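# Clamp cable end against reel and lift reel with one gripper

## Task

Close one gripper on the reel so that one of its fingers pins the cable at a spot close to one cable end. Report completion only when that single grip keeps the reel still and well above the table, while the second arm touches neither reel nor cable, holds nothing, and at most just brushes the holding arm.

## Robot and tools

Robot: two arms, left_arm and right_arm, each ending in a parallel two-finger gripper. Each gripper's fingers extend along its own +z axis and close toward each other along its own y axis. The reported hand position is the spot between the finger pads, roughly 1 cm short of the tips.

Scene frame (used in results): origin on the tabletop midway between the arms, +z up, +x outward over the table, left_arm on the +y side. The arm names do not correspond to left or right in camera images. Printed hand positions may be a little wrong, more so when an arm is stretched far.

execute_actions takes "actions", a list holding at most one item, and optional "pictures" (true/false; images come by default). An empty list only reports the current state. One action item is {"rows": [...], "steps": n}: n is 1 to 15 control steps of 1/30 s each (15 if omitted); each row is used for one step and the last row repeats if rows run out. A wait item is {"steps": n} with n up to 300, counted from the previous result, so thinking time eats into it. A refused call moves nothing.

A row is always 14 numbers, each in [-1, 1], covering both arms even if one stays put: left_arm dx, dy, dz, rx, ry, rz, opening, then right_arm dx, dy, dz, rx, ry, rz, opening. The first six per arm are an offset, in that gripper's own axes, from the gripper's pose in the most recent result that displayed it (before any such result in the scene, and for later calls within the same reply, from where the robot is when the action begins). Every row is relative to that same base pose, not to the preceding row. Scale: 1.0 equals 0.6 m of translation or 180 degrees of rotation; rx, ry, rz form a single rotation vector. Opening is absolute, not an offset: +1 is fully open (0.094 m), -1 fully closed.

move takes "target", one 14-number row laid out and referenced exactly as above, and optional "speed" in m/s (0.002 to 0.5, default 0.25; rotation capped at twice that value in rad/s). Both grippers travel straight toward their targets and finish together, taking 0.5 to 10 s; longer paths get cut off at 10 s. Rotations go the short way. Paths ignore obstacles and the other arm. Grippers may trail, drift, or overshoot the speed, notably with a near-straight arm. The opening is applied at the start. The result adds a "move:" line giving the ending (done, off_target, moving, held, fault, etc.) and active limits, plus each gripper's distance from its target. If only one arm is named, the other finished. limits=paced: a pose was clipped; limits=held: a check blocked some steps and the arm may then jump faster than requested. Faster contact and aiming further past contact both mean harder impacts.

wait takes "seconds" (0 to 10) and sends nothing new. zoom_image takes "camera" (cam_high, cam_low, cam_left_wrist, cam_right_wrist, each 504x504) and "region" [x0, y0, x1, y1] in pixels from the top-left, at most 504 by 504, and gives a sharper crop of that camera's latest image. finished_scene takes "scene", the number of the current scene; it is final and reports success.

Control behaviour: each step, the commanded pose is limited to 70 mm and 16 degrees from the measured pose; inverse kinematics then favours position over orientation. After an action ends, an arm only continues to its last clipped pose, so long moves may need several calls; read the result and send the remainder. Arms tend to settle a centimetre or more too low, and zero offsets let them sag further. To keep an arm in place, send in a reply's first call the offset back to its desired pose, zeros in later calls, and raise the aim if it still sits low. Zero offsets return the arm to its base pose; they are not a pause. The simulation keeps running while you think.

Results: a state line per arm with end_effector_position (m) and end_effector_quat_wxyz; grip_measured (finger opening on the command scale; last joint value is opening in metres, each gripper off by up to about 1 mm consistently); a Hand target line for each arm; HELD marking steps where a command was withheld; "pose unreachable" when the clearance check altered a command; FAULT or OVER-TEMPERATURE FAULT lines for arm stops; MOTOR HOT warnings from 85 °C. At 100 °C the arm drops whatever it holds and falls, so avoid long loaded holds.

Gripping: command roughly 0.03 below grip_measured for a firm hold, less for a gentle one; pads reach about 50 to 62 N, less on thin parts, with a brief spike on first contact. Joint limits (rad), base to gripper: waist -2.880 to 2.880, shoulder 0 to 3.142, elbow 0 to 3.019, wrist pitch -1.693 to 1.571, wrist yaw -1.571 to 1.571, wrist roll -2.094 to 2.094.

Avoid: anything leaving the table (instant failure), arms colliding or pressing hard on each other, drops, slips, slams and hard pushes. Loose objects can get occasional small external nudges. Smooth, efficient motion is preferred.

Each tool is called after "Call:" as a command line: name --argument value for each argument, lists and objects as JSON in quotes; but a table of rows of numbers goes row by row, as --pt "numbers of a row", without its own name.

## Session

Call:
execute_actions --actions '[]'

Scene clock: 0.00 s of 4800.00 s.
left_arm: end_effector_position=(+0.3321, +0.2147, +0.3427) grip_measured=+1.000 end_effector_quat_wxyz=(+0.216, -0.450, +0.863, +0.080) | right_arm: end_effector_position=(+0.2592, -0.3493, +0.0939) grip_measured=+1.000 end_effector_quat_wxyz=(+0.029, -0.127, +0.986, -0.100)
Joint positions: left_arm=[-0.265  1.006  1.223 -1.61  -0.432 -1.291  0.094] | right_arm=[ 0.239  1.118  0.672 -1.072  0.203 -0.099  0.094]
Joint velocities: left_arm=[ 0.005 -0.005  0.017 -0.002 -0.007 -0.037  0.   ] | right_arm=[ 0.005 -0.005  0.002  0.002  0.022  0.022  0.   ]
Motor temperatures (°C, as the motors report them): left_arm=[23 27 38 26 23 26] | right_arm=[24 28 32 26 25 25]
Hand target (left_arm): +0.336, +0.213, +0.352; +0.224, -0.452, +0.860, +0.071
Hand target (right_arm): +0.268, -0.348, +0.101; +0.039, -0.126, +0.986, -0.100

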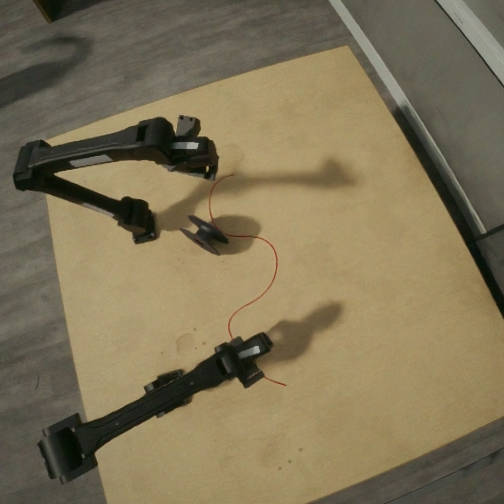

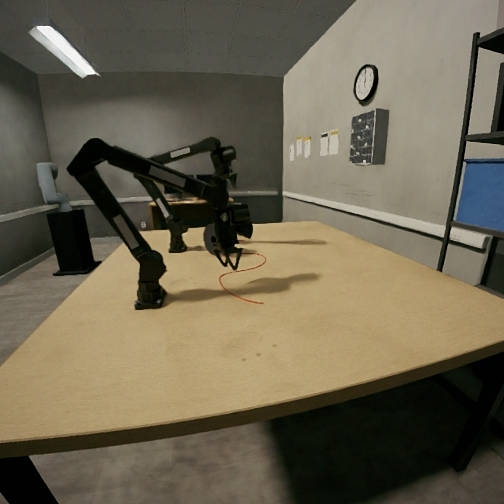

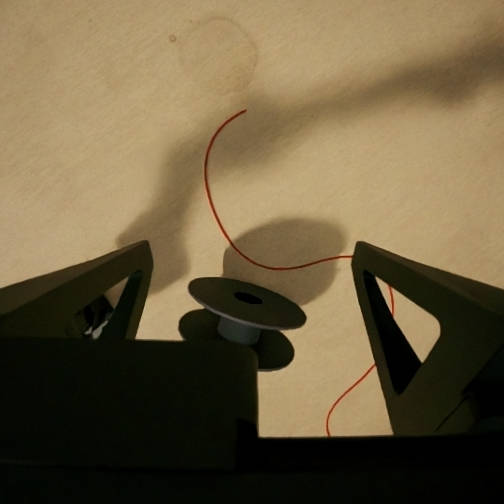

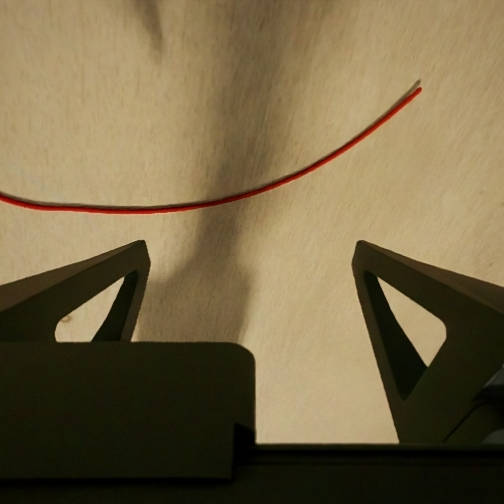

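Call:
move --target '[0.265, 0.147, 0.107, 0.268, -0.02, 0.477, 1, -0.084, -0.133, 0.133, -0.055, 0.042, 0.32, 0.3]' --speed 0.2

Scene clock: 124.90 s of 4800.00 s.
left_arm: end_effector_position=(+0.2045, +0.1674, +0.2114) grip_measured=+1.000 end_effector_quat_wxyz=(+0.281, +0.356, +0.884, -0.115) | right_arm: end_effector_position=(+0.3106, -0.4173, +0.0298) grip_measured=+0.302 end_effector_quat_wxyz=(-0.023, +0.358, +0.933, +0.000)
Joint positions: left_arm=[-0.054  0.357  0.593 -1.281  0.339  0.517  0.094] | right_arm=[-0.103  1.457  0.78  -0.94  -0.009  0.554  0.061]
Joint velocities: left_arm=[ 0.015 -0.005 -0.012 -0.007  0.007  0.051  0.   ] | right_arm=[-0.015 -0.005 -0.002 -0.002  0.022  0.007 -0.001]
Motor temperatures (°C, as the motors report them): left_arm=[23 26 48 27 24 26] | right_arm=[24 28 40 26 25 25]
Hand target (left_arm): +0.202, +0.169, +0.207; +0.277, +0.357, +0.885, -0.116
Hand target (right_arm): +0.334, -0.423, +0.038; -0.001, +0.367, +0.930, +0.007
Off the commanded pose (left_arm): 0.005 m, 0 deg.
Off the commanded pose (right_arm): 0.026 m, 3 deg.
After step 180, 114.00 s passed at rest.
move: off_target (right_arm)

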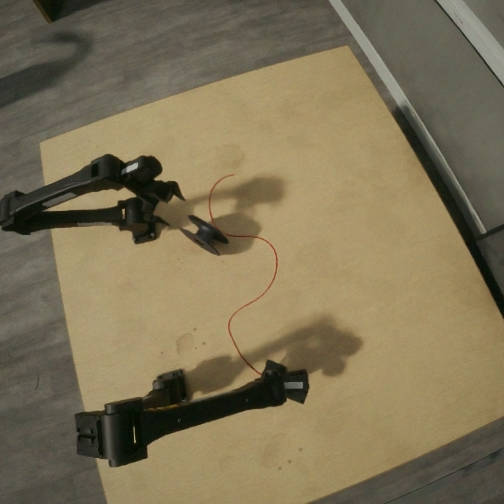

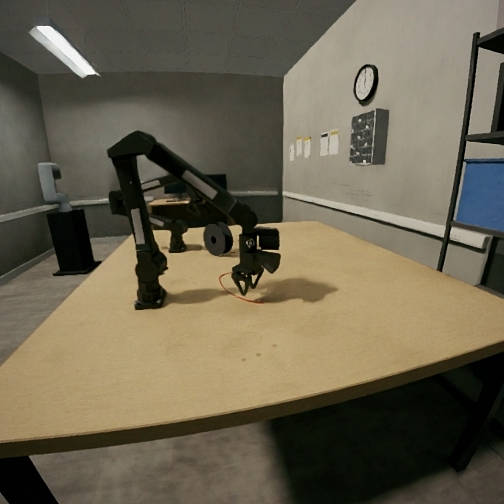

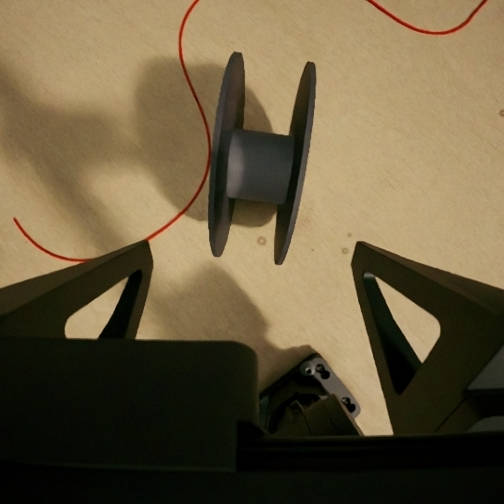

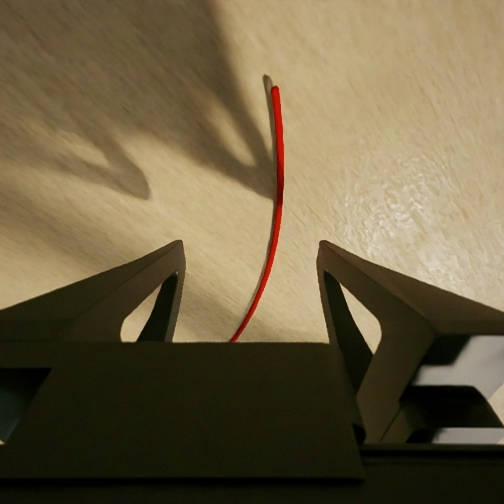

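Call:
move --target '[0, 0, 0, 0, 0, 0, 1, 0.0, -0.015, 0.06, 0, 0, 0, 0.3]' --speed 0.08

Call:
execute_actions --actions '[{"rows": [[0, 0, 0, 0, 0, 0, 1, 0, 0, 0.01, 0, 0, 0, -1]], "steps": 15}]' --pictures false

Call:
move --target '[0, 0, 0, 0, 0, 0, 1, 0.0, 0, -0.25, 0, 0, 0, -1]' --speed 0.12

Scene clock: 134.53 s of 4800.00 s.
left_arm: end_effector_position=(+0.2045, +0.1674, +0.2114) grip_measured=+1.000 end_effector_quat_wxyz=(+0.281, +0.357, +0.883, -0.114) | right_arm: end_effector_position=(+0.3060, -0.4211, +0.0033) grip_measured=+0.302 end_effector_quat_wxyz=(-0.019, +0.362, +0.932, +0.001)
Joint positions: left_arm=[-0.054  0.357  0.593 -1.281  0.339  0.52   0.094] | right_arm=[-0.117  1.499  0.735 -0.845 -0.01   0.547  0.061]
Joint velocities: left_arm=[ 0.005 -0.005  0.002  0.012 -0.022 -0.022  0.   ] | right_arm=[-0.005  0.005 -0.007 -0.012 -0.007 -0.037 -0.   ]
Motor temperatures (°C, as the motors report them): left_arm=[23 26 47 27 24 26] | right_arm=[24 28 41 26 25 25]
Hand target (left_arm): +0.205, +0.167, +0.211; +0.281, +0.356, +0.884, -0.115
Hand target (right_arm): +0.303, -0.423, -0.006; -0.023, +0.358, +0.933, +0.001
Off the commanded pose (left_arm): 0.000 m, 0 deg.
Off the commanded pose (right_arm): 0.010 m, 1 deg.
After step 180, 2.87 s passed at rest.
move: done

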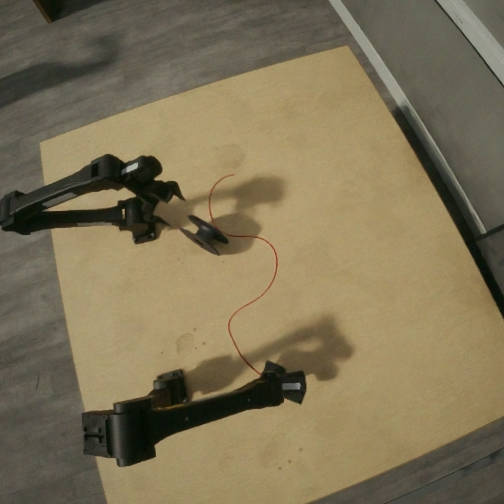

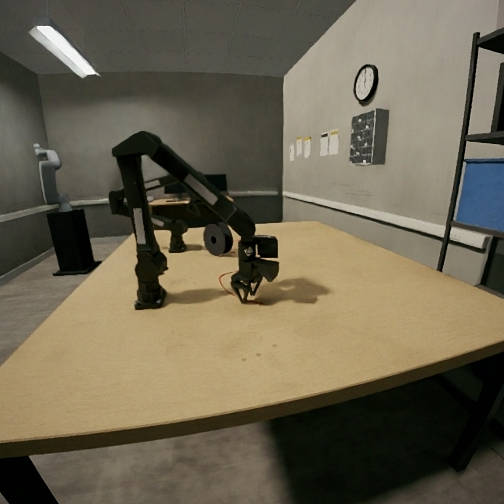

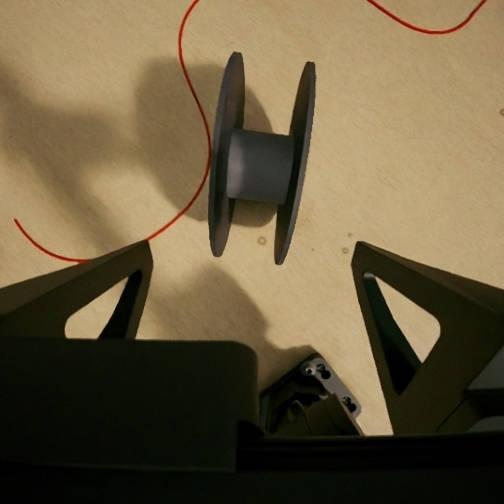

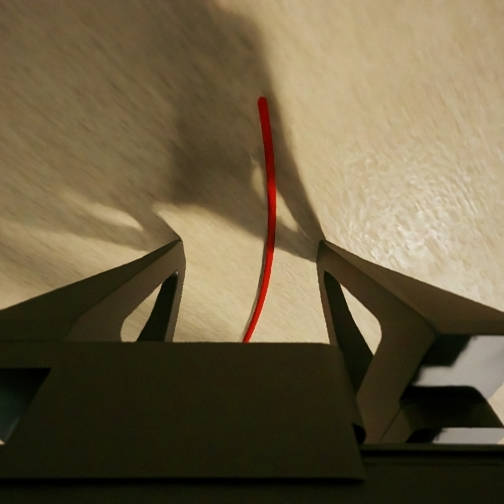

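Scene clock: 135.03 s of 4800.00 s.
left_arm: end_effector_position=(+0.2045, +0.1674, +0.2114) grip_measured=+1.000 end_effector_quat_wxyz=(+0.281, +0.357, +0.883, -0.114) | right_arm: end_effector_position=(+0.3060, -0.4217, +0.0034) grip_measured=-0.972 end_effector_quat_wxyz=(-0.019, +0.362, +0.932, +0.000)
Joint positions: left_arm=[-0.054  0.357  0.593 -1.281  0.339  0.52   0.094] | right_arm=[-0.118  1.498  0.735 -0.844 -0.007  0.547  0.001]
Joint velocities: left_arm=[-0.015  0.015 -0.002  0.012  0.037  0.037  0.   ] | right_arm=[ 0.005  0.015 -0.007 -0.007 -0.037  0.037  0.   ]
Motor temperatures (°C, as the motors report them): left_arm=[23 26 47 27 24 26] | right_arm=[24 28 40 26 25 25]
Hand target (left_arm): +0.205, +0.167, +0.211; +0.281, +0.357, +0.883, -0.114
Hand target (right_arm): +0.306, -0.421, -0.002; -0.019, +0.362, +0.932, +0.001
Off the commanded pose (left_arm): 0.000 m, 0 deg.
Off the commanded pose (right_arm): 0.006 m, 0 deg.
Steps of this call (steps 1 to 15: all 15 steps of this action). Readings (end_effector_position):
1: left_arm (+0.2045, +0.1674, +0.2114) | right_arm (+0.3059, -0.4216, +0.0034)
2: left_arm (+0.2045, +0.1674, +0.2114) | right_arm (+0.3059, -0.4217, +0.0034)
4: left_arm (+0.2045, +0.1674, +0.2114) | right_arm (+0.3059, -0.4217, +0.0034)
8: left_arm (+0.2045, +0.1674, +0.2114) | right_arm (+0.3060, -0.4217, +0.0034)
15: the state above

Scene clock: 136.90 s of 4800.00 s.
left_arm: end_effector_position=(+0.2045, +0.1674, +0.2114) grip_measured=+1.000 end_effector_quat_wxyz=(+0.281, +0.357, +0.883, -0.114) | right_arm: end_effector_position=(+0.2966, -0.4199, +0.1358) grip_measured=-0.972 end_effector_quat_wxyz=(-0.032, +0.362, +0.932, -0.002)
Joint positions: left_arm=[-0.054  0.357  0.593 -1.281  0.339  0.52   0.094] | right_arm=[-0.118  1.276  0.925 -1.284 -0.007  0.547  0.001]
Joint velocities: left_arm=[ 0.005 -0.005 -0.022 -0.002 -0.081  0.051  0.   ] | right_arm=[ 0.005 -0.015  0.017 -0.007  0.007  0.11  -0.   ]
Motor temperatures (°C, as the motors report them): left_arm=[23 26 47 27 24 26] | right_arm=[24 28 41 26 25 25]
Hand target (left_arm): +0.205, +0.167, +0.211; +0.281, +0.357, +0.883, -0.114
Hand target (right_arm): +0.308, -0.423, +0.152; -0.019, +0.362, +0.932, +0.000
Off the commanded pose (left_arm): 0.000 m, 0 deg.
Off the commanded pose (right_arm): 0.023 m, 2 deg.
move: off_target (right_arm)

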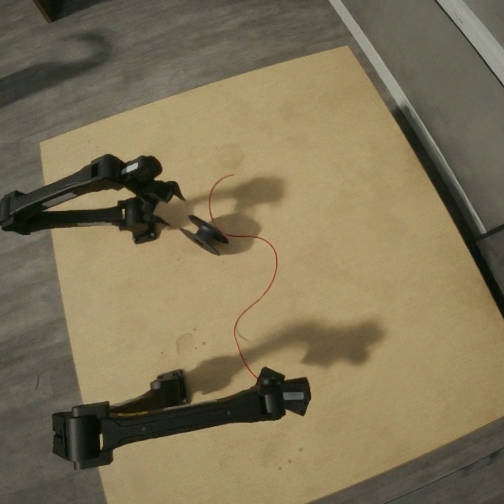

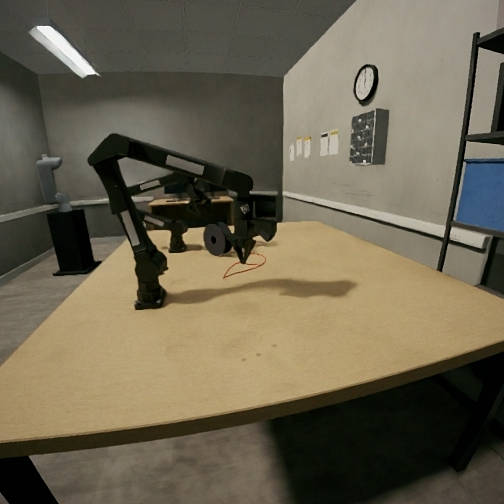

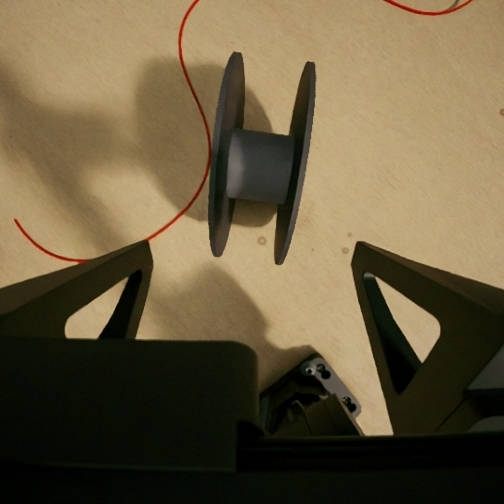

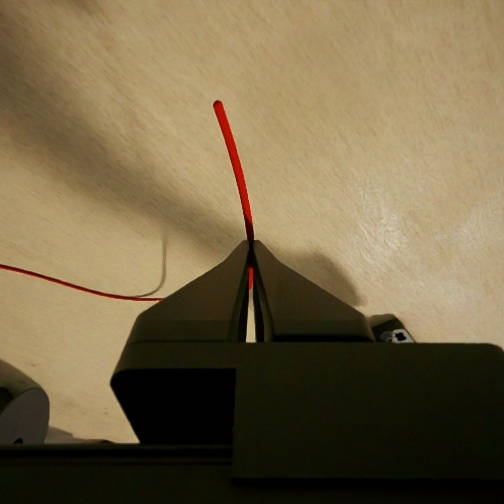

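Call:
move --target '[0, 0, 0, 0, 0, 0, 1, 0.18, 0.445, -0.14, 0, 0, -0.46, -1]' --speed 0.2

Scene clock: 177.87 s of 4800.00 s.
left_arm: end_effector_position=(+0.2045, +0.1674, +0.2114) grip_measured=+1.000 end_effector_quat_wxyz=(+0.281, +0.357, +0.883, -0.114) | right_arm: end_effector_position=(+0.3891, -0.1627, +0.2074) grip_measured=-0.972 end_effector_quat_wxyz=(-0.036, -0.336, +0.941, +0.005)
Joint positions: left_arm=[-0.054  0.357  0.593 -1.281  0.339  0.52   0.094] | right_arm=[ 0.521  1.574  1.426 -1.493 -0.016 -0.241  0.001]
Joint velocities: left_arm=[-0.015 -0.015 -0.007  0.007 -0.051 -0.051  0.   ] | right_arm=[-0.015  0.015  0.012 -0.002 -0.081 -0.037 -0.001]
Motor temperatures (°C, as the motors report them): left_arm=[23 25 47 27 24 26] | right_arm=[24 29 44 26 25 25]
Hand target (left_arm): +0.205, +0.167, +0.211; +0.281, +0.357, +0.883, -0.114
Hand target (right_arm): +0.400, -0.155, +0.218; -0.029, -0.345, +0.938, +0.008
Off the commanded pose (left_arm): 0.000 m, 0 deg.
Off the commanded pose (right_arm): 0.021 m, 2 deg.
After step 180, 30.90 s passed at rest.
move: off_target (right_arm)

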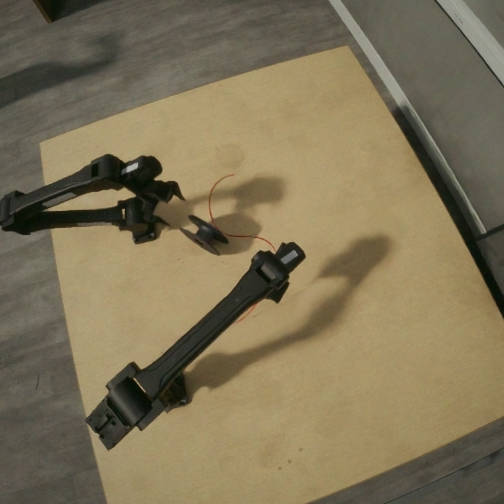

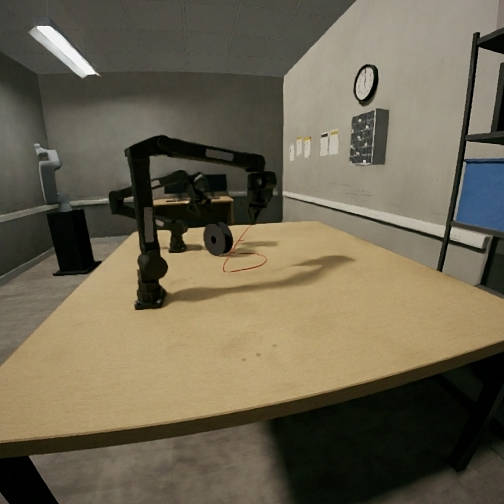

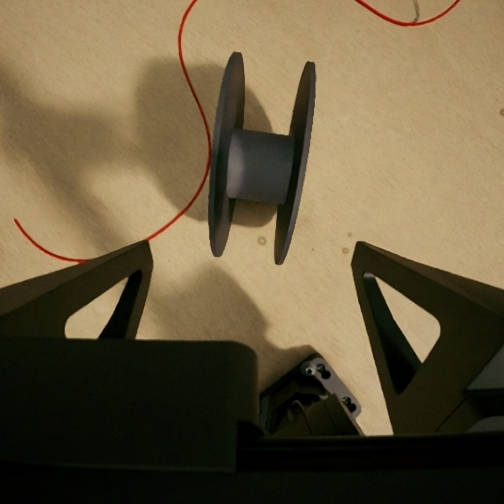

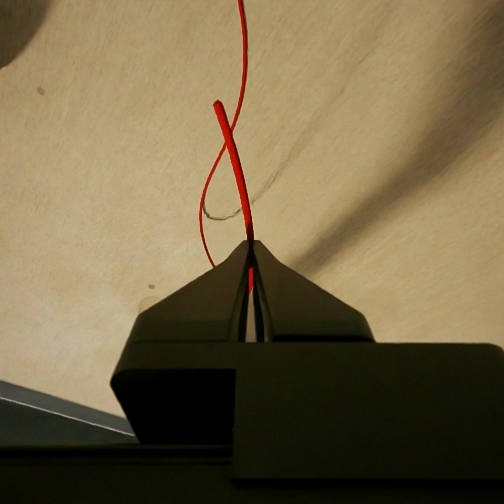

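Call:
move --target '[0, 0, 0, 0, 0, 0, 1, -0.061, 0.367, 0.07, 0.092, -0.069, -0.456, -1]' --speed 0.15

Scene clock: 203.60 s of 4800.00 s.
left_arm: end_effector_position=(+0.2045, +0.1674, +0.2114) grip_measured=+1.000 end_effector_quat_wxyz=(+0.281, +0.357, +0.883, -0.114) | right_arm: end_effector_position=(+0.2778, +0.0246, +0.1690) grip_measured=-0.972 end_effector_quat_wxyz=(-0.104, +0.864, -0.488, +0.069)
Joint positions: left_arm=[-0.054  0.357  0.593 -1.281  0.339  0.52   0.094] | right_arm=[ 1.033  1.5    1.22  -1.069  0.117 -1.169  0.001]
Joint velocities: left_arm=[-0.015 -0.024  0.012  0.022  0.037  0.037  0.   ] | right_arm=[ 0.005 -0.005 -0.002  0.002  0.037  0.007 -0.001]
Motor temperatures (°C, as the motors report them): left_arm=[23 25 47 27 24 26] | right_arm=[24 30 45 26 25 25]
Hand target (left_arm): +0.205, +0.167, +0.211; +0.281, +0.357, +0.883, -0.114
Hand target (right_arm): +0.278, +0.027, +0.166; -0.109, +0.868, -0.479, +0.073
Off the commanded pose (left_arm): 0.000 m, 0 deg.
Off the commanded pose (right_arm): 0.006 m, 2 deg.
After step 180, 14.40 s passed at rest.
move: done

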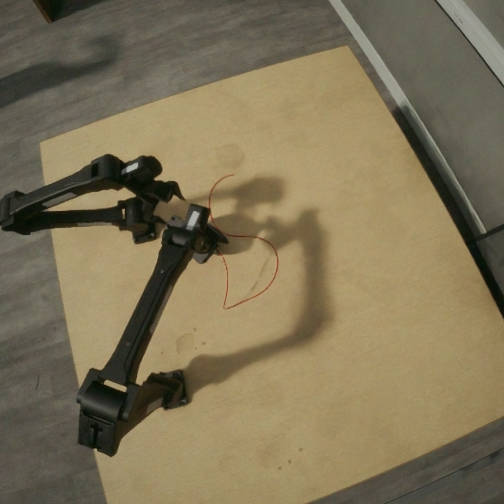

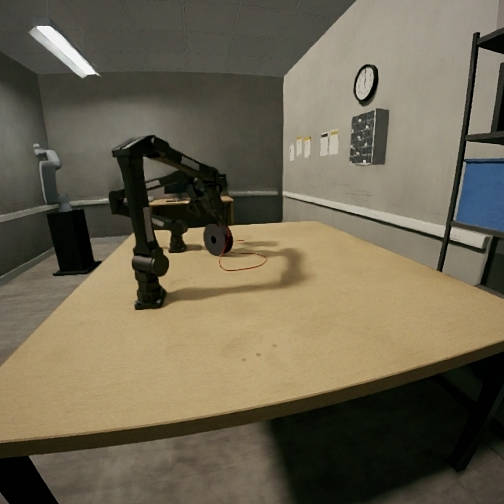

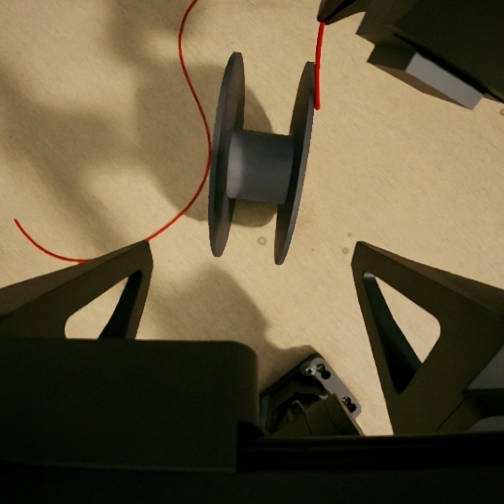

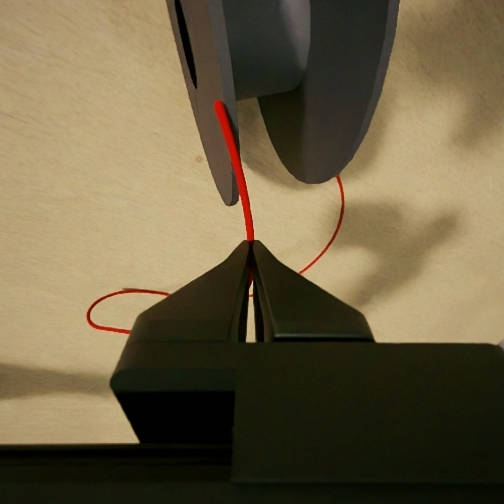

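Call:
move --target '[0, 0, 0, 0, 0, 0, 1, -0.04, 0.049, 0.114, 0.11, 0, 0, -1]' --speed 0.08

Scene clock: 247.07 s of 4800.00 s.
left_arm: end_effector_position=(+0.2045, +0.1674, +0.2114) grip_measured=+1.000 end_effector_quat_wxyz=(+0.281, +0.357, +0.883, -0.114) | right_arm: end_effector_position=(+0.2593, +0.0351, +0.0926) grip_measured=-0.972 end_effector_quat_wxyz=(-0.240, +0.838, -0.465, +0.154)
Joint positions: left_arm=[-0.054  0.357  0.593 -1.281  0.339  0.52   0.094] | right_arm=[ 1.142  1.46   0.868 -0.478  0.301 -1.141  0.001]
Joint velocities: left_arm=[-0.005 -0.005  0.007 -0.002 -0.037 -0.007  0.   ] | right_arm=[-0.005  0.005 -0.002  0.022  0.037  0.022 -0.001]
Motor temperatures (°C, as the motors report them): left_arm=[23 25 47 27 24 26] | right_arm=[24 31 41 26 25 25]
Hand target (left_arm): +0.205, +0.167, +0.211; +0.281, +0.357, +0.883, -0.114
Hand target (right_arm): +0.258, +0.038, +0.094; -0.251, +0.834, -0.468, +0.154
Off the commanded pose (left_arm): 0.000 m, 0 deg.
Off the commanded pose (right_arm): 0.005 m, 2 deg.
After step 180, 35.03 s passed at rest.
move: done

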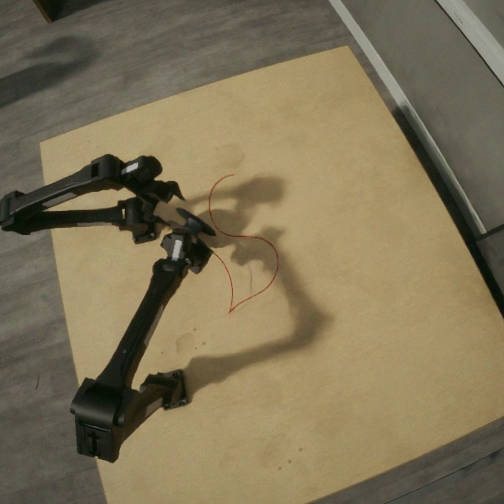

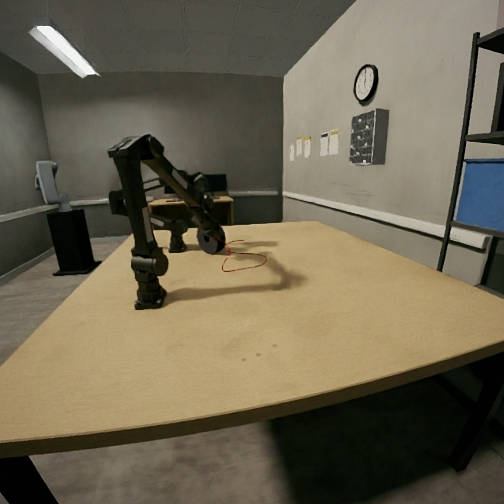

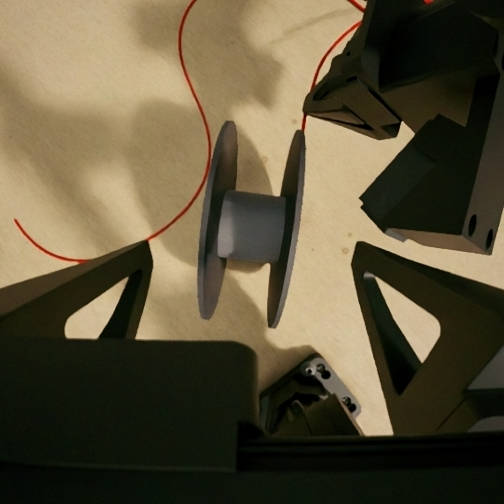

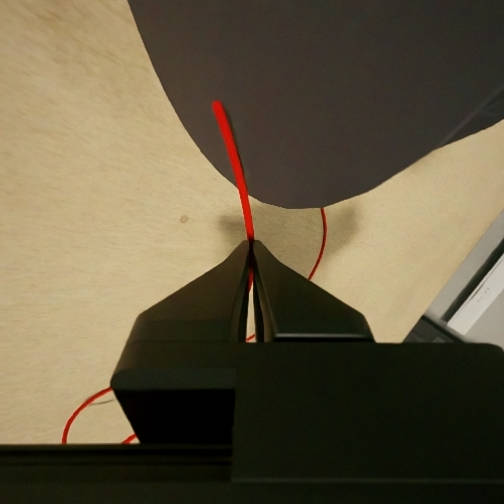

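Call:
move --target '[0, -0.012, 0.15, 0, 0, 0, 1, 0, -0.02, 0.014, 0, 0, 0, -1]' --speed 0.07

Scene clock: 277.13 s of 4800.00 s.
left_arm: end_effector_position=(+0.2398, +0.1301, +0.1470) grip_measured=+1.000 end_effector_quat_wxyz=(+0.288, +0.357, +0.882, -0.107) | right_arm: end_effector_position=(+0.2652, +0.0302, +0.0842) grip_measured=-0.972 end_effector_quat_wxyz=(-0.228, +0.844, -0.460, +0.158)
Joint positions: left_arm=[-0.291  0.484  0.434 -0.925  0.199  0.313  0.094] | right_arm=[ 1.125  1.478  0.868 -0.478  0.298 -1.169  0.001]
Joint velocities: left_arm=[-0.015 -0.015 -0.002 -0.012  0.007  0.037  0.   ] | right_arm=[-0.005 -0.005  0.002  0.002  0.007 -0.007 -0.001]
Motor temperatures (°C, as the motors report them): left_arm=[23 25 47 27 24 26] | right_arm=[24 31 40 26 25 25]
Hand target (left_arm): +0.237, +0.127, +0.139; +0.281, +0.358, +0.883, -0.112
Hand target (right_arm): +0.271, +0.043, +0.093; -0.240, +0.839, -0.464, +0.154
Off the commanded pose (left_arm): 0.010 m, 1 deg.
Off the commanded pose (right_arm): 0.016 m, 2 deg.
After step 240, 20.43 s passed at rest.
move: off_target (right_arm)

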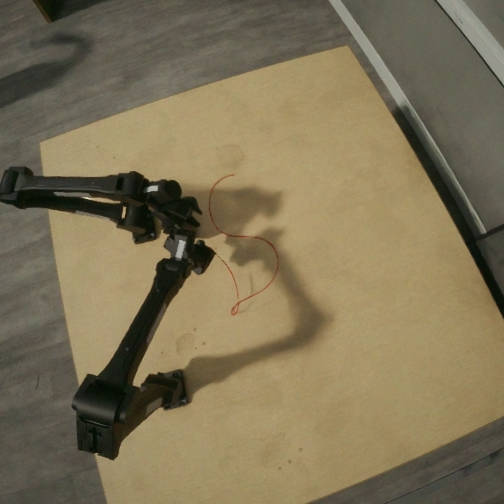

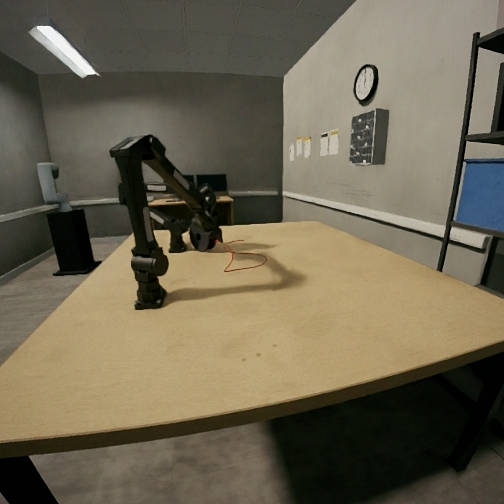

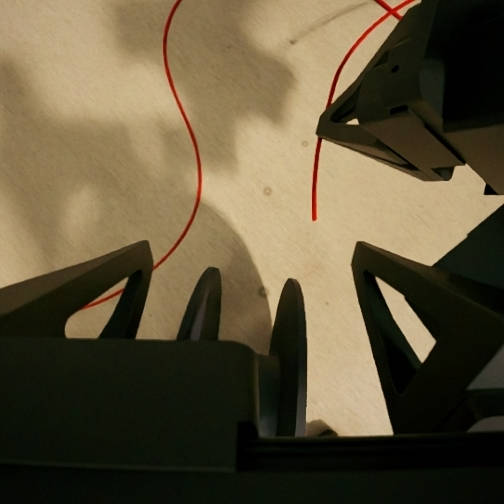

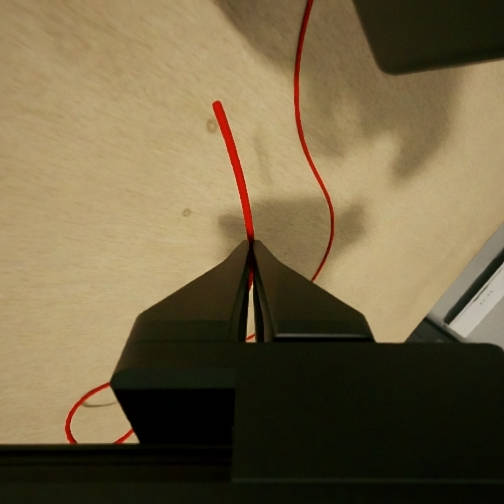

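Call:
move --target '[0, 0, -0.15, 0, 0, 0, 1, 0.13, 0, -0.12, 0, 0, 0, -1]' --speed 0.12

Scene clock: 290.87 s of 4800.00 s.
left_arm: end_effector_position=(+0.1954, +0.1659, +0.1907) grip_measured=+1.000 end_effector_quat_wxyz=(+0.261, +0.353, +0.891, -0.113) | right_arm: end_effector_position=(+0.2746, -0.0467, +0.1550) grip_measured=-0.972 end_effector_quat_wxyz=(-0.244, +0.836, -0.465, +0.158)
Joint positions: left_arm=[-0.107  0.337  0.547 -1.281  0.301  0.468  0.094] | right_arm=[ 0.988  1.199  0.804 -0.628  0.23  -1.28   0.001]
Joint velocities: left_arm=[-0.005 -0.015 -0.002  0.007  0.037 -0.007  0.   ] | right_arm=[-0.024 -0.005 -0.002  0.007 -0.037  0.022  0.   ]
Motor temperatures (°C, as the motors report them): left_arm=[23 25 47 27 24 26] | right_arm=[24 30 42 26 25 25]
Hand target (left_arm): +0.200, +0.166, +0.218; +0.288, +0.356, +0.883, -0.108
Hand target (right_arm): +0.271, -0.053, +0.147; -0.228, +0.844, -0.460, +0.155
Off the commanded pose (left_arm): 0.030 m, 3 deg.
Off the commanded pose (right_arm): 0.009 m, 2 deg.
After step 180, 6.37 s passed at rest.
move: off_target (left_arm)

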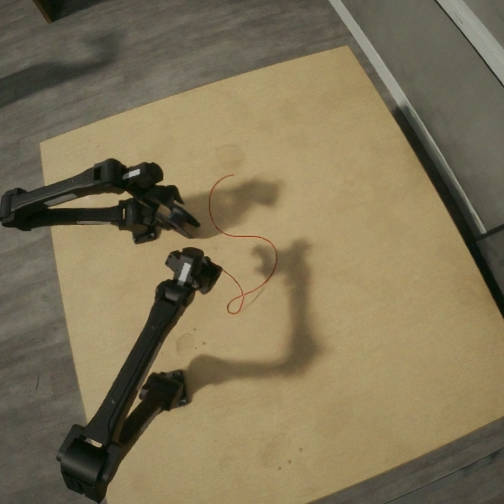

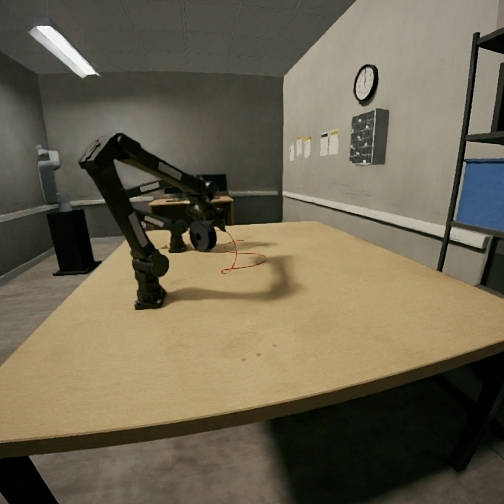

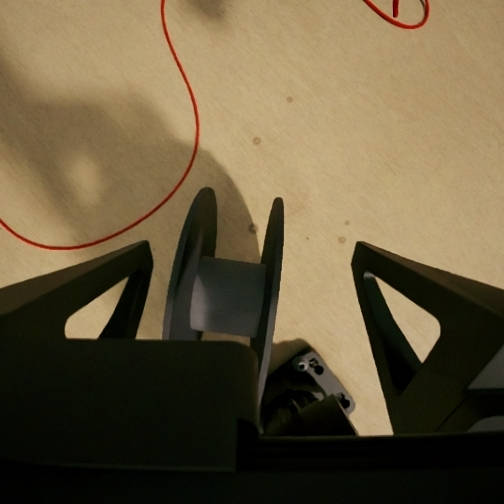

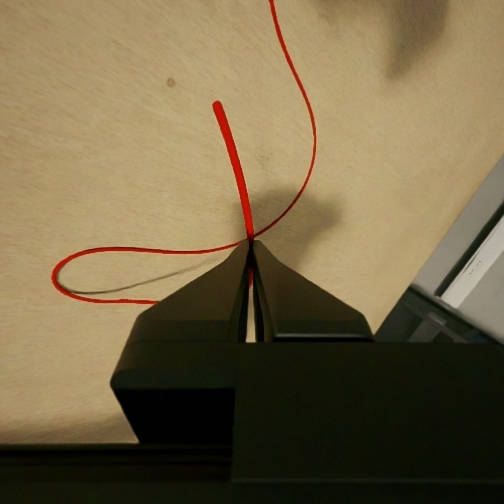

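Call:
move --target '[0.07, 0.022, 0.145, 0, 0, 0, 1, 0, 0, 0, 0, 0, 0, -1]' --speed 0.08

Scene clock: 313.50 s of 4800.00 s.
left_arm: end_effector_position=(+0.2209, +0.1593, +0.1346) grip_measured=+1.000 end_effector_quat_wxyz=(+0.301, +0.355, +0.878, -0.115) | right_arm: end_effector_position=(+0.2746, -0.0467, +0.1550) grip_measured=-0.972 end_effector_quat_wxyz=(-0.244, +0.837, -0.464, +0.158)
Joint positions: left_arm=[-0.09   0.346  0.372 -1.017  0.329  0.477  0.094] | right_arm=[ 0.988  1.199  0.804 -0.628  0.23  -1.281  0.001]
Joint velocities: left_arm=[-0.024 -0.005 -0.002  0.002 -0.022  0.007  0.   ] | right_arm=[-0.005  0.005 -0.002 -0.007 -0.051 -0.081  0.001]
Motor temperatures (°C, as the motors report them): left_arm=[23 25 53 27 24 26] | right_arm=[24 30 41 26 25 25]
Hand target (left_arm): +0.210, +0.166, +0.097; +0.261, +0.353, +0.891, -0.113
Hand target (right_arm): +0.275, -0.047, +0.155; -0.244, +0.836, -0.465, +0.158
Off the commanded pose (left_arm): 0.041 m, 5 deg.
Off the commanded pose (right_arm): 0.000 m, 0 deg.
After step 180, 15.10 s passed at rest.
move: off_target (left_arm)

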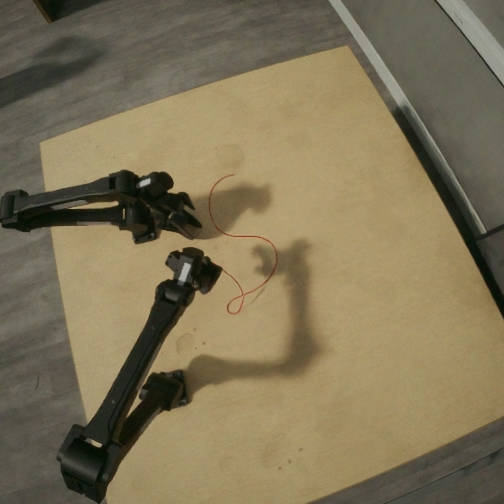

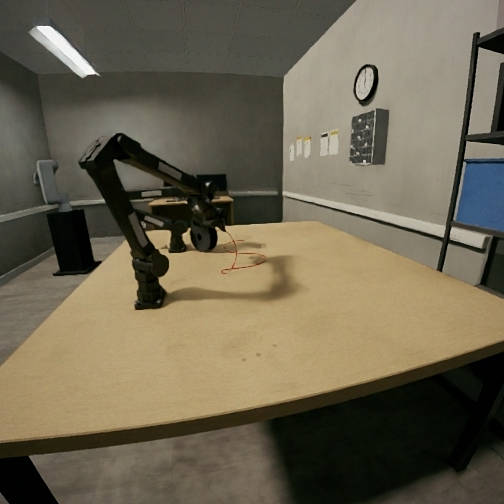

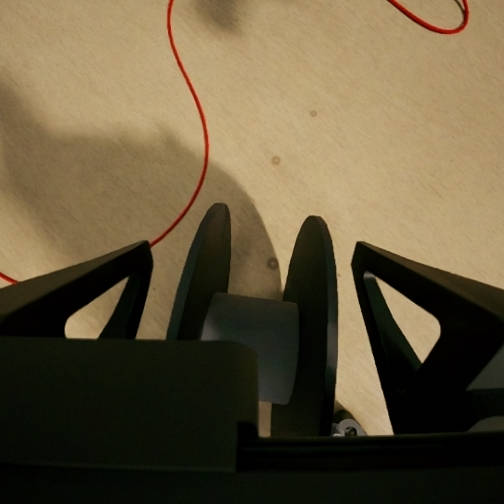

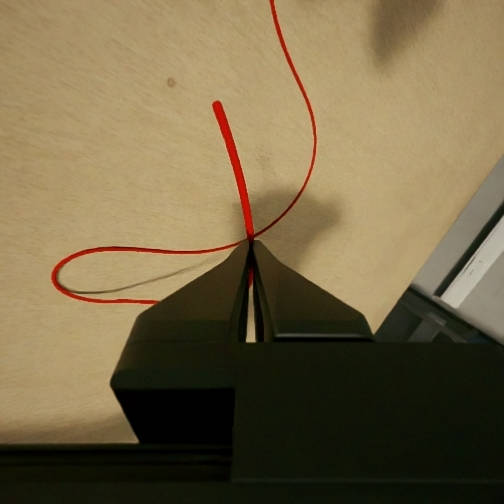

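Call:
execute_actions --actions '[{"rows": [[0, 0, 0, 0, 0, 0, 0.0, 0, 0, 0, 0, 0, 0, -1]], "steps": 15}]' --pictures false

Call:
execute_actions --actions '[{"steps": 15}]'

Scene clock: 326.40 s of 4800.00 s.
left_arm: end_effector_position=(+0.2211, +0.1583, +0.1360) grip_measured=+0.228 end_effector_quat_wxyz=(+0.303, +0.353, +0.877, -0.118) | right_arm: end_effector_position=(+0.2746, -0.0467, +0.1550) grip_measured=-0.972 end_effector_quat_wxyz=(-0.244, +0.837, -0.464, +0.158)
Joint positions: left_arm=[-0.09   0.344  0.373 -1.016  0.335  0.473  0.058] | right_arm=[ 0.988  1.199  0.804 -0.628  0.23  -1.281  0.001]
Joint velocities: left_arm=[-0.005  0.005 -0.007  0.002 -0.051 -0.022 -0.001] | right_arm=[-0.015 -0.015  0.002 -0.002 -0.007 -0.007 -0.   ]
Motor temperatures (°C, as the motors report them): left_arm=[23 25 48 27 24 26] | right_arm=[24 30 41 26 25 25]
Hand target (left_arm): +0.221, +0.159, +0.135; +0.301, +0.355, +0.877, -0.115
Hand target (right_arm): +0.275, -0.047, +0.155; -0.244, +0.837, -0.464, +0.158
Off the commanded pose (left_arm): 0.002 m, 0 deg.
Off the commanded pose (right_arm): 0.000 m, 0 deg.
Steps of this call (steps 1 to 180: nothing new was sent; then 6.40 s passed at rest; steps 181 to 195: all 15 steps of this action). Readings (end_effector_position):
181: left_arm (+0.2211, +0.1586, +0.1356) | right_arm (+0.2746, -0.0467, +0.1550)
182: left_arm (+0.2210, +0.1584, +0.1358) | right_arm (+0.2746, -0.0467, +0.1550)
184: left_arm (+0.2211, +0.1583, +0.1360) | right_arm (+0.2746, -0.0467, +0.1550)
188: left_arm (+0.2211, +0.1583, +0.1360) | right_arm (+0.2746, -0.0467, +0.1550)
195: the state above

Scene clock: 326.90 s of 4800.00 s.
left_arm: end_effector_position=(+0.2211, +0.1583, +0.1360) grip_measured=+0.228 end_effector_quat_wxyz=(+0.303, +0.353, +0.877, -0.118) | right_arm: end_effector_position=(+0.2746, -0.0467, +0.1550) grip_measured=-0.972 end_effector_quat_wxyz=(-0.244, +0.837, -0.464, +0.158)
Joint positions: left_arm=[-0.09   0.344  0.373 -1.016  0.335  0.473  0.058] | right_arm=[ 0.988  1.199  0.804 -0.628  0.23  -1.281  0.001]
Joint velocities: left_arm=[-0.005 -0.015 -0.002  0.002  0.007 -0.037  0.   ] | right_arm=[-0.005 -0.015 -0.027 -0.007  0.022 -0.022 -0.002]
Motor temperatures (°C, as the motors report them): left_arm=[23 25 48 27 24 26] | right_arm=[24 30 41 26 25 25]
Hand target (left_arm): +0.221, +0.159, +0.135; +0.301, +0.355, +0.877, -0.115
Hand target (right_arm): +0.275, -0.047, +0.155; -0.244, +0.837, -0.464, +0.158
Off the commanded pose (left_arm): 0.002 m, 0 deg.
Off the commanded pose (right_arm): 0.000 m, 0 deg.
Steps of this call (steps 1 to 15: nothing new was sent). Readings (end_effector_position):
1: left_arm (+0.2211, +0.1583, +0.1360) | right_arm (+0.2746, -0.0467, +0.1550)
2: left_arm (+0.2211, +0.1583, +0.1360) | right_arm (+0.2746, -0.0467, +0.1550)
4: left_arm (+0.2211, +0.1583, +0.1360) | right_arm (+0.2746, -0.0467, +0.1550)
8: left_arm (+0.2211, +0.1583, +0.1360) | right_arm (+0.2746, -0.0467, +0.1550)
15: the state above

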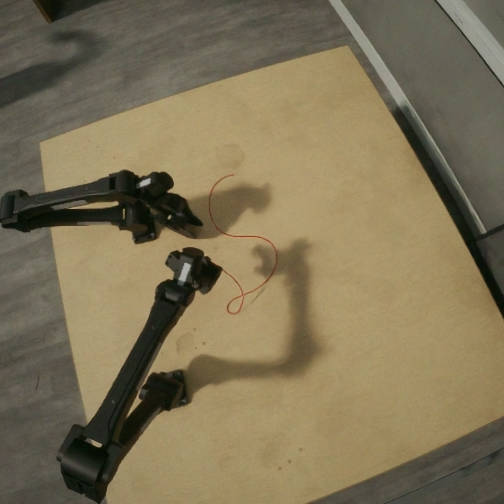

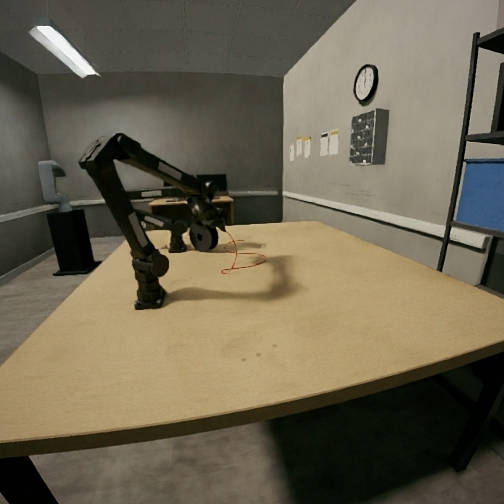

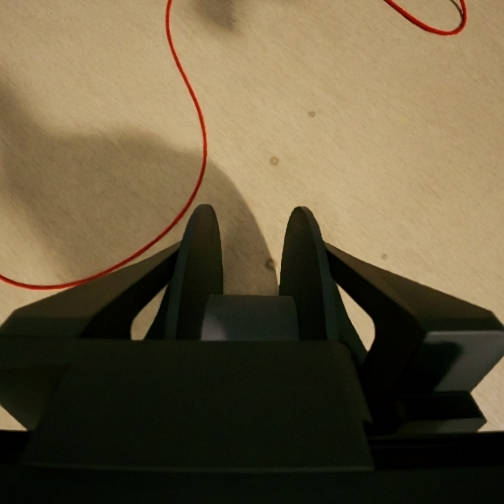

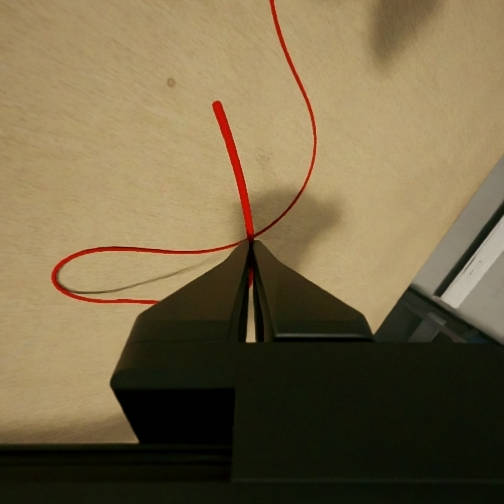

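Call:
move --target '[-0.159, 0, 0.0925, 0, 0, 0, 0.15, 0, 0, 0, 0, 0, 0, -1]' --speed 0.08

Scene clock: 344.60 s of 4800.00 s.
left_arm: end_effector_position=(+0.2825, +0.0943, +0.1328) grip_measured=+0.228 end_effector_quat_wxyz=(+0.278, +0.353, +0.886, -0.113) | right_arm: end_effector_position=(+0.2746, -0.0467, +0.1550) grip_measured=-0.972 end_effector_quat_wxyz=(-0.244, +0.837, -0.464, +0.158)
Joint positions: left_arm=[-0.367  0.741  0.473 -0.714  0.168  0.237  0.058] | right_arm=[ 0.988  1.199  0.804 -0.628  0.23  -1.281  0.001]
Joint velocities: left_arm=[-0.015 -0.015 -0.007  0.007 -0.037 -0.007 -0.001] | right_arm=[-0.015  0.005 -0.022  0.007 -0.007 -0.022 -0.   ]
Motor temperatures (°C, as the motors report them): left_arm=[23 25 49 27 24 26] | right_arm=[24 30 42 26 25 25]
Hand target (left_arm): +0.297, +0.084, +0.153; +0.304, +0.354, +0.877, -0.116
Hand target (right_arm): +0.275, -0.047, +0.155; -0.244, +0.837, -0.464, +0.158
Off the commanded pose (left_arm): 0.028 m, 3 deg.
Off the commanded pose (right_arm): 0.000 m, 0 deg.
After step 180, 9.97 s passed at rest.
move: off_target (left_arm)

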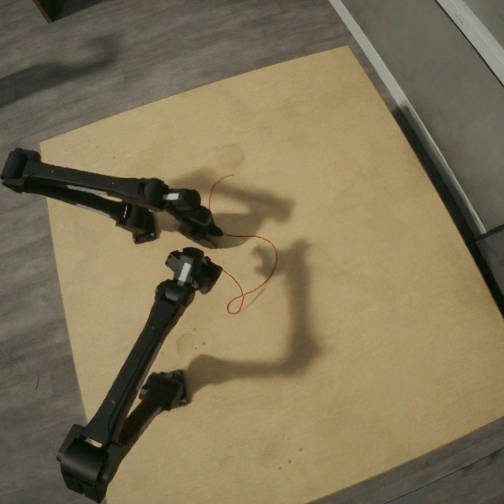

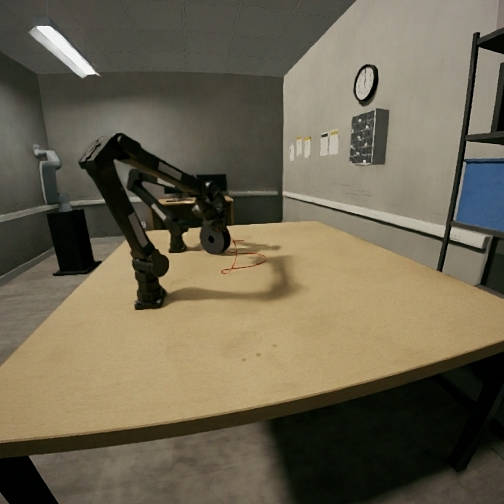

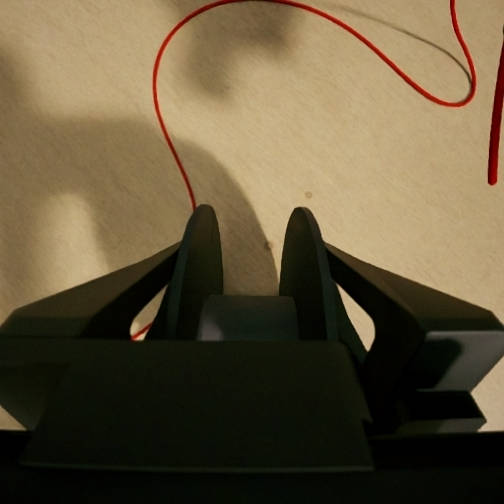

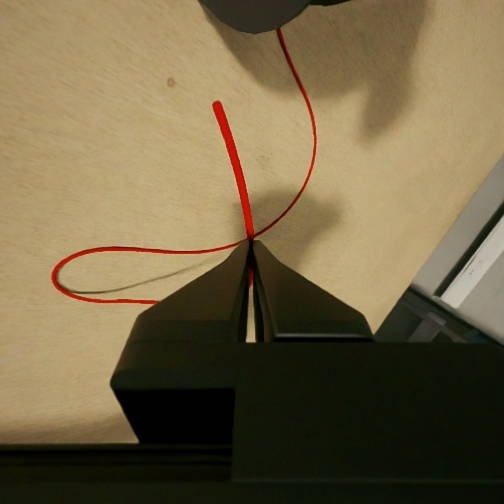

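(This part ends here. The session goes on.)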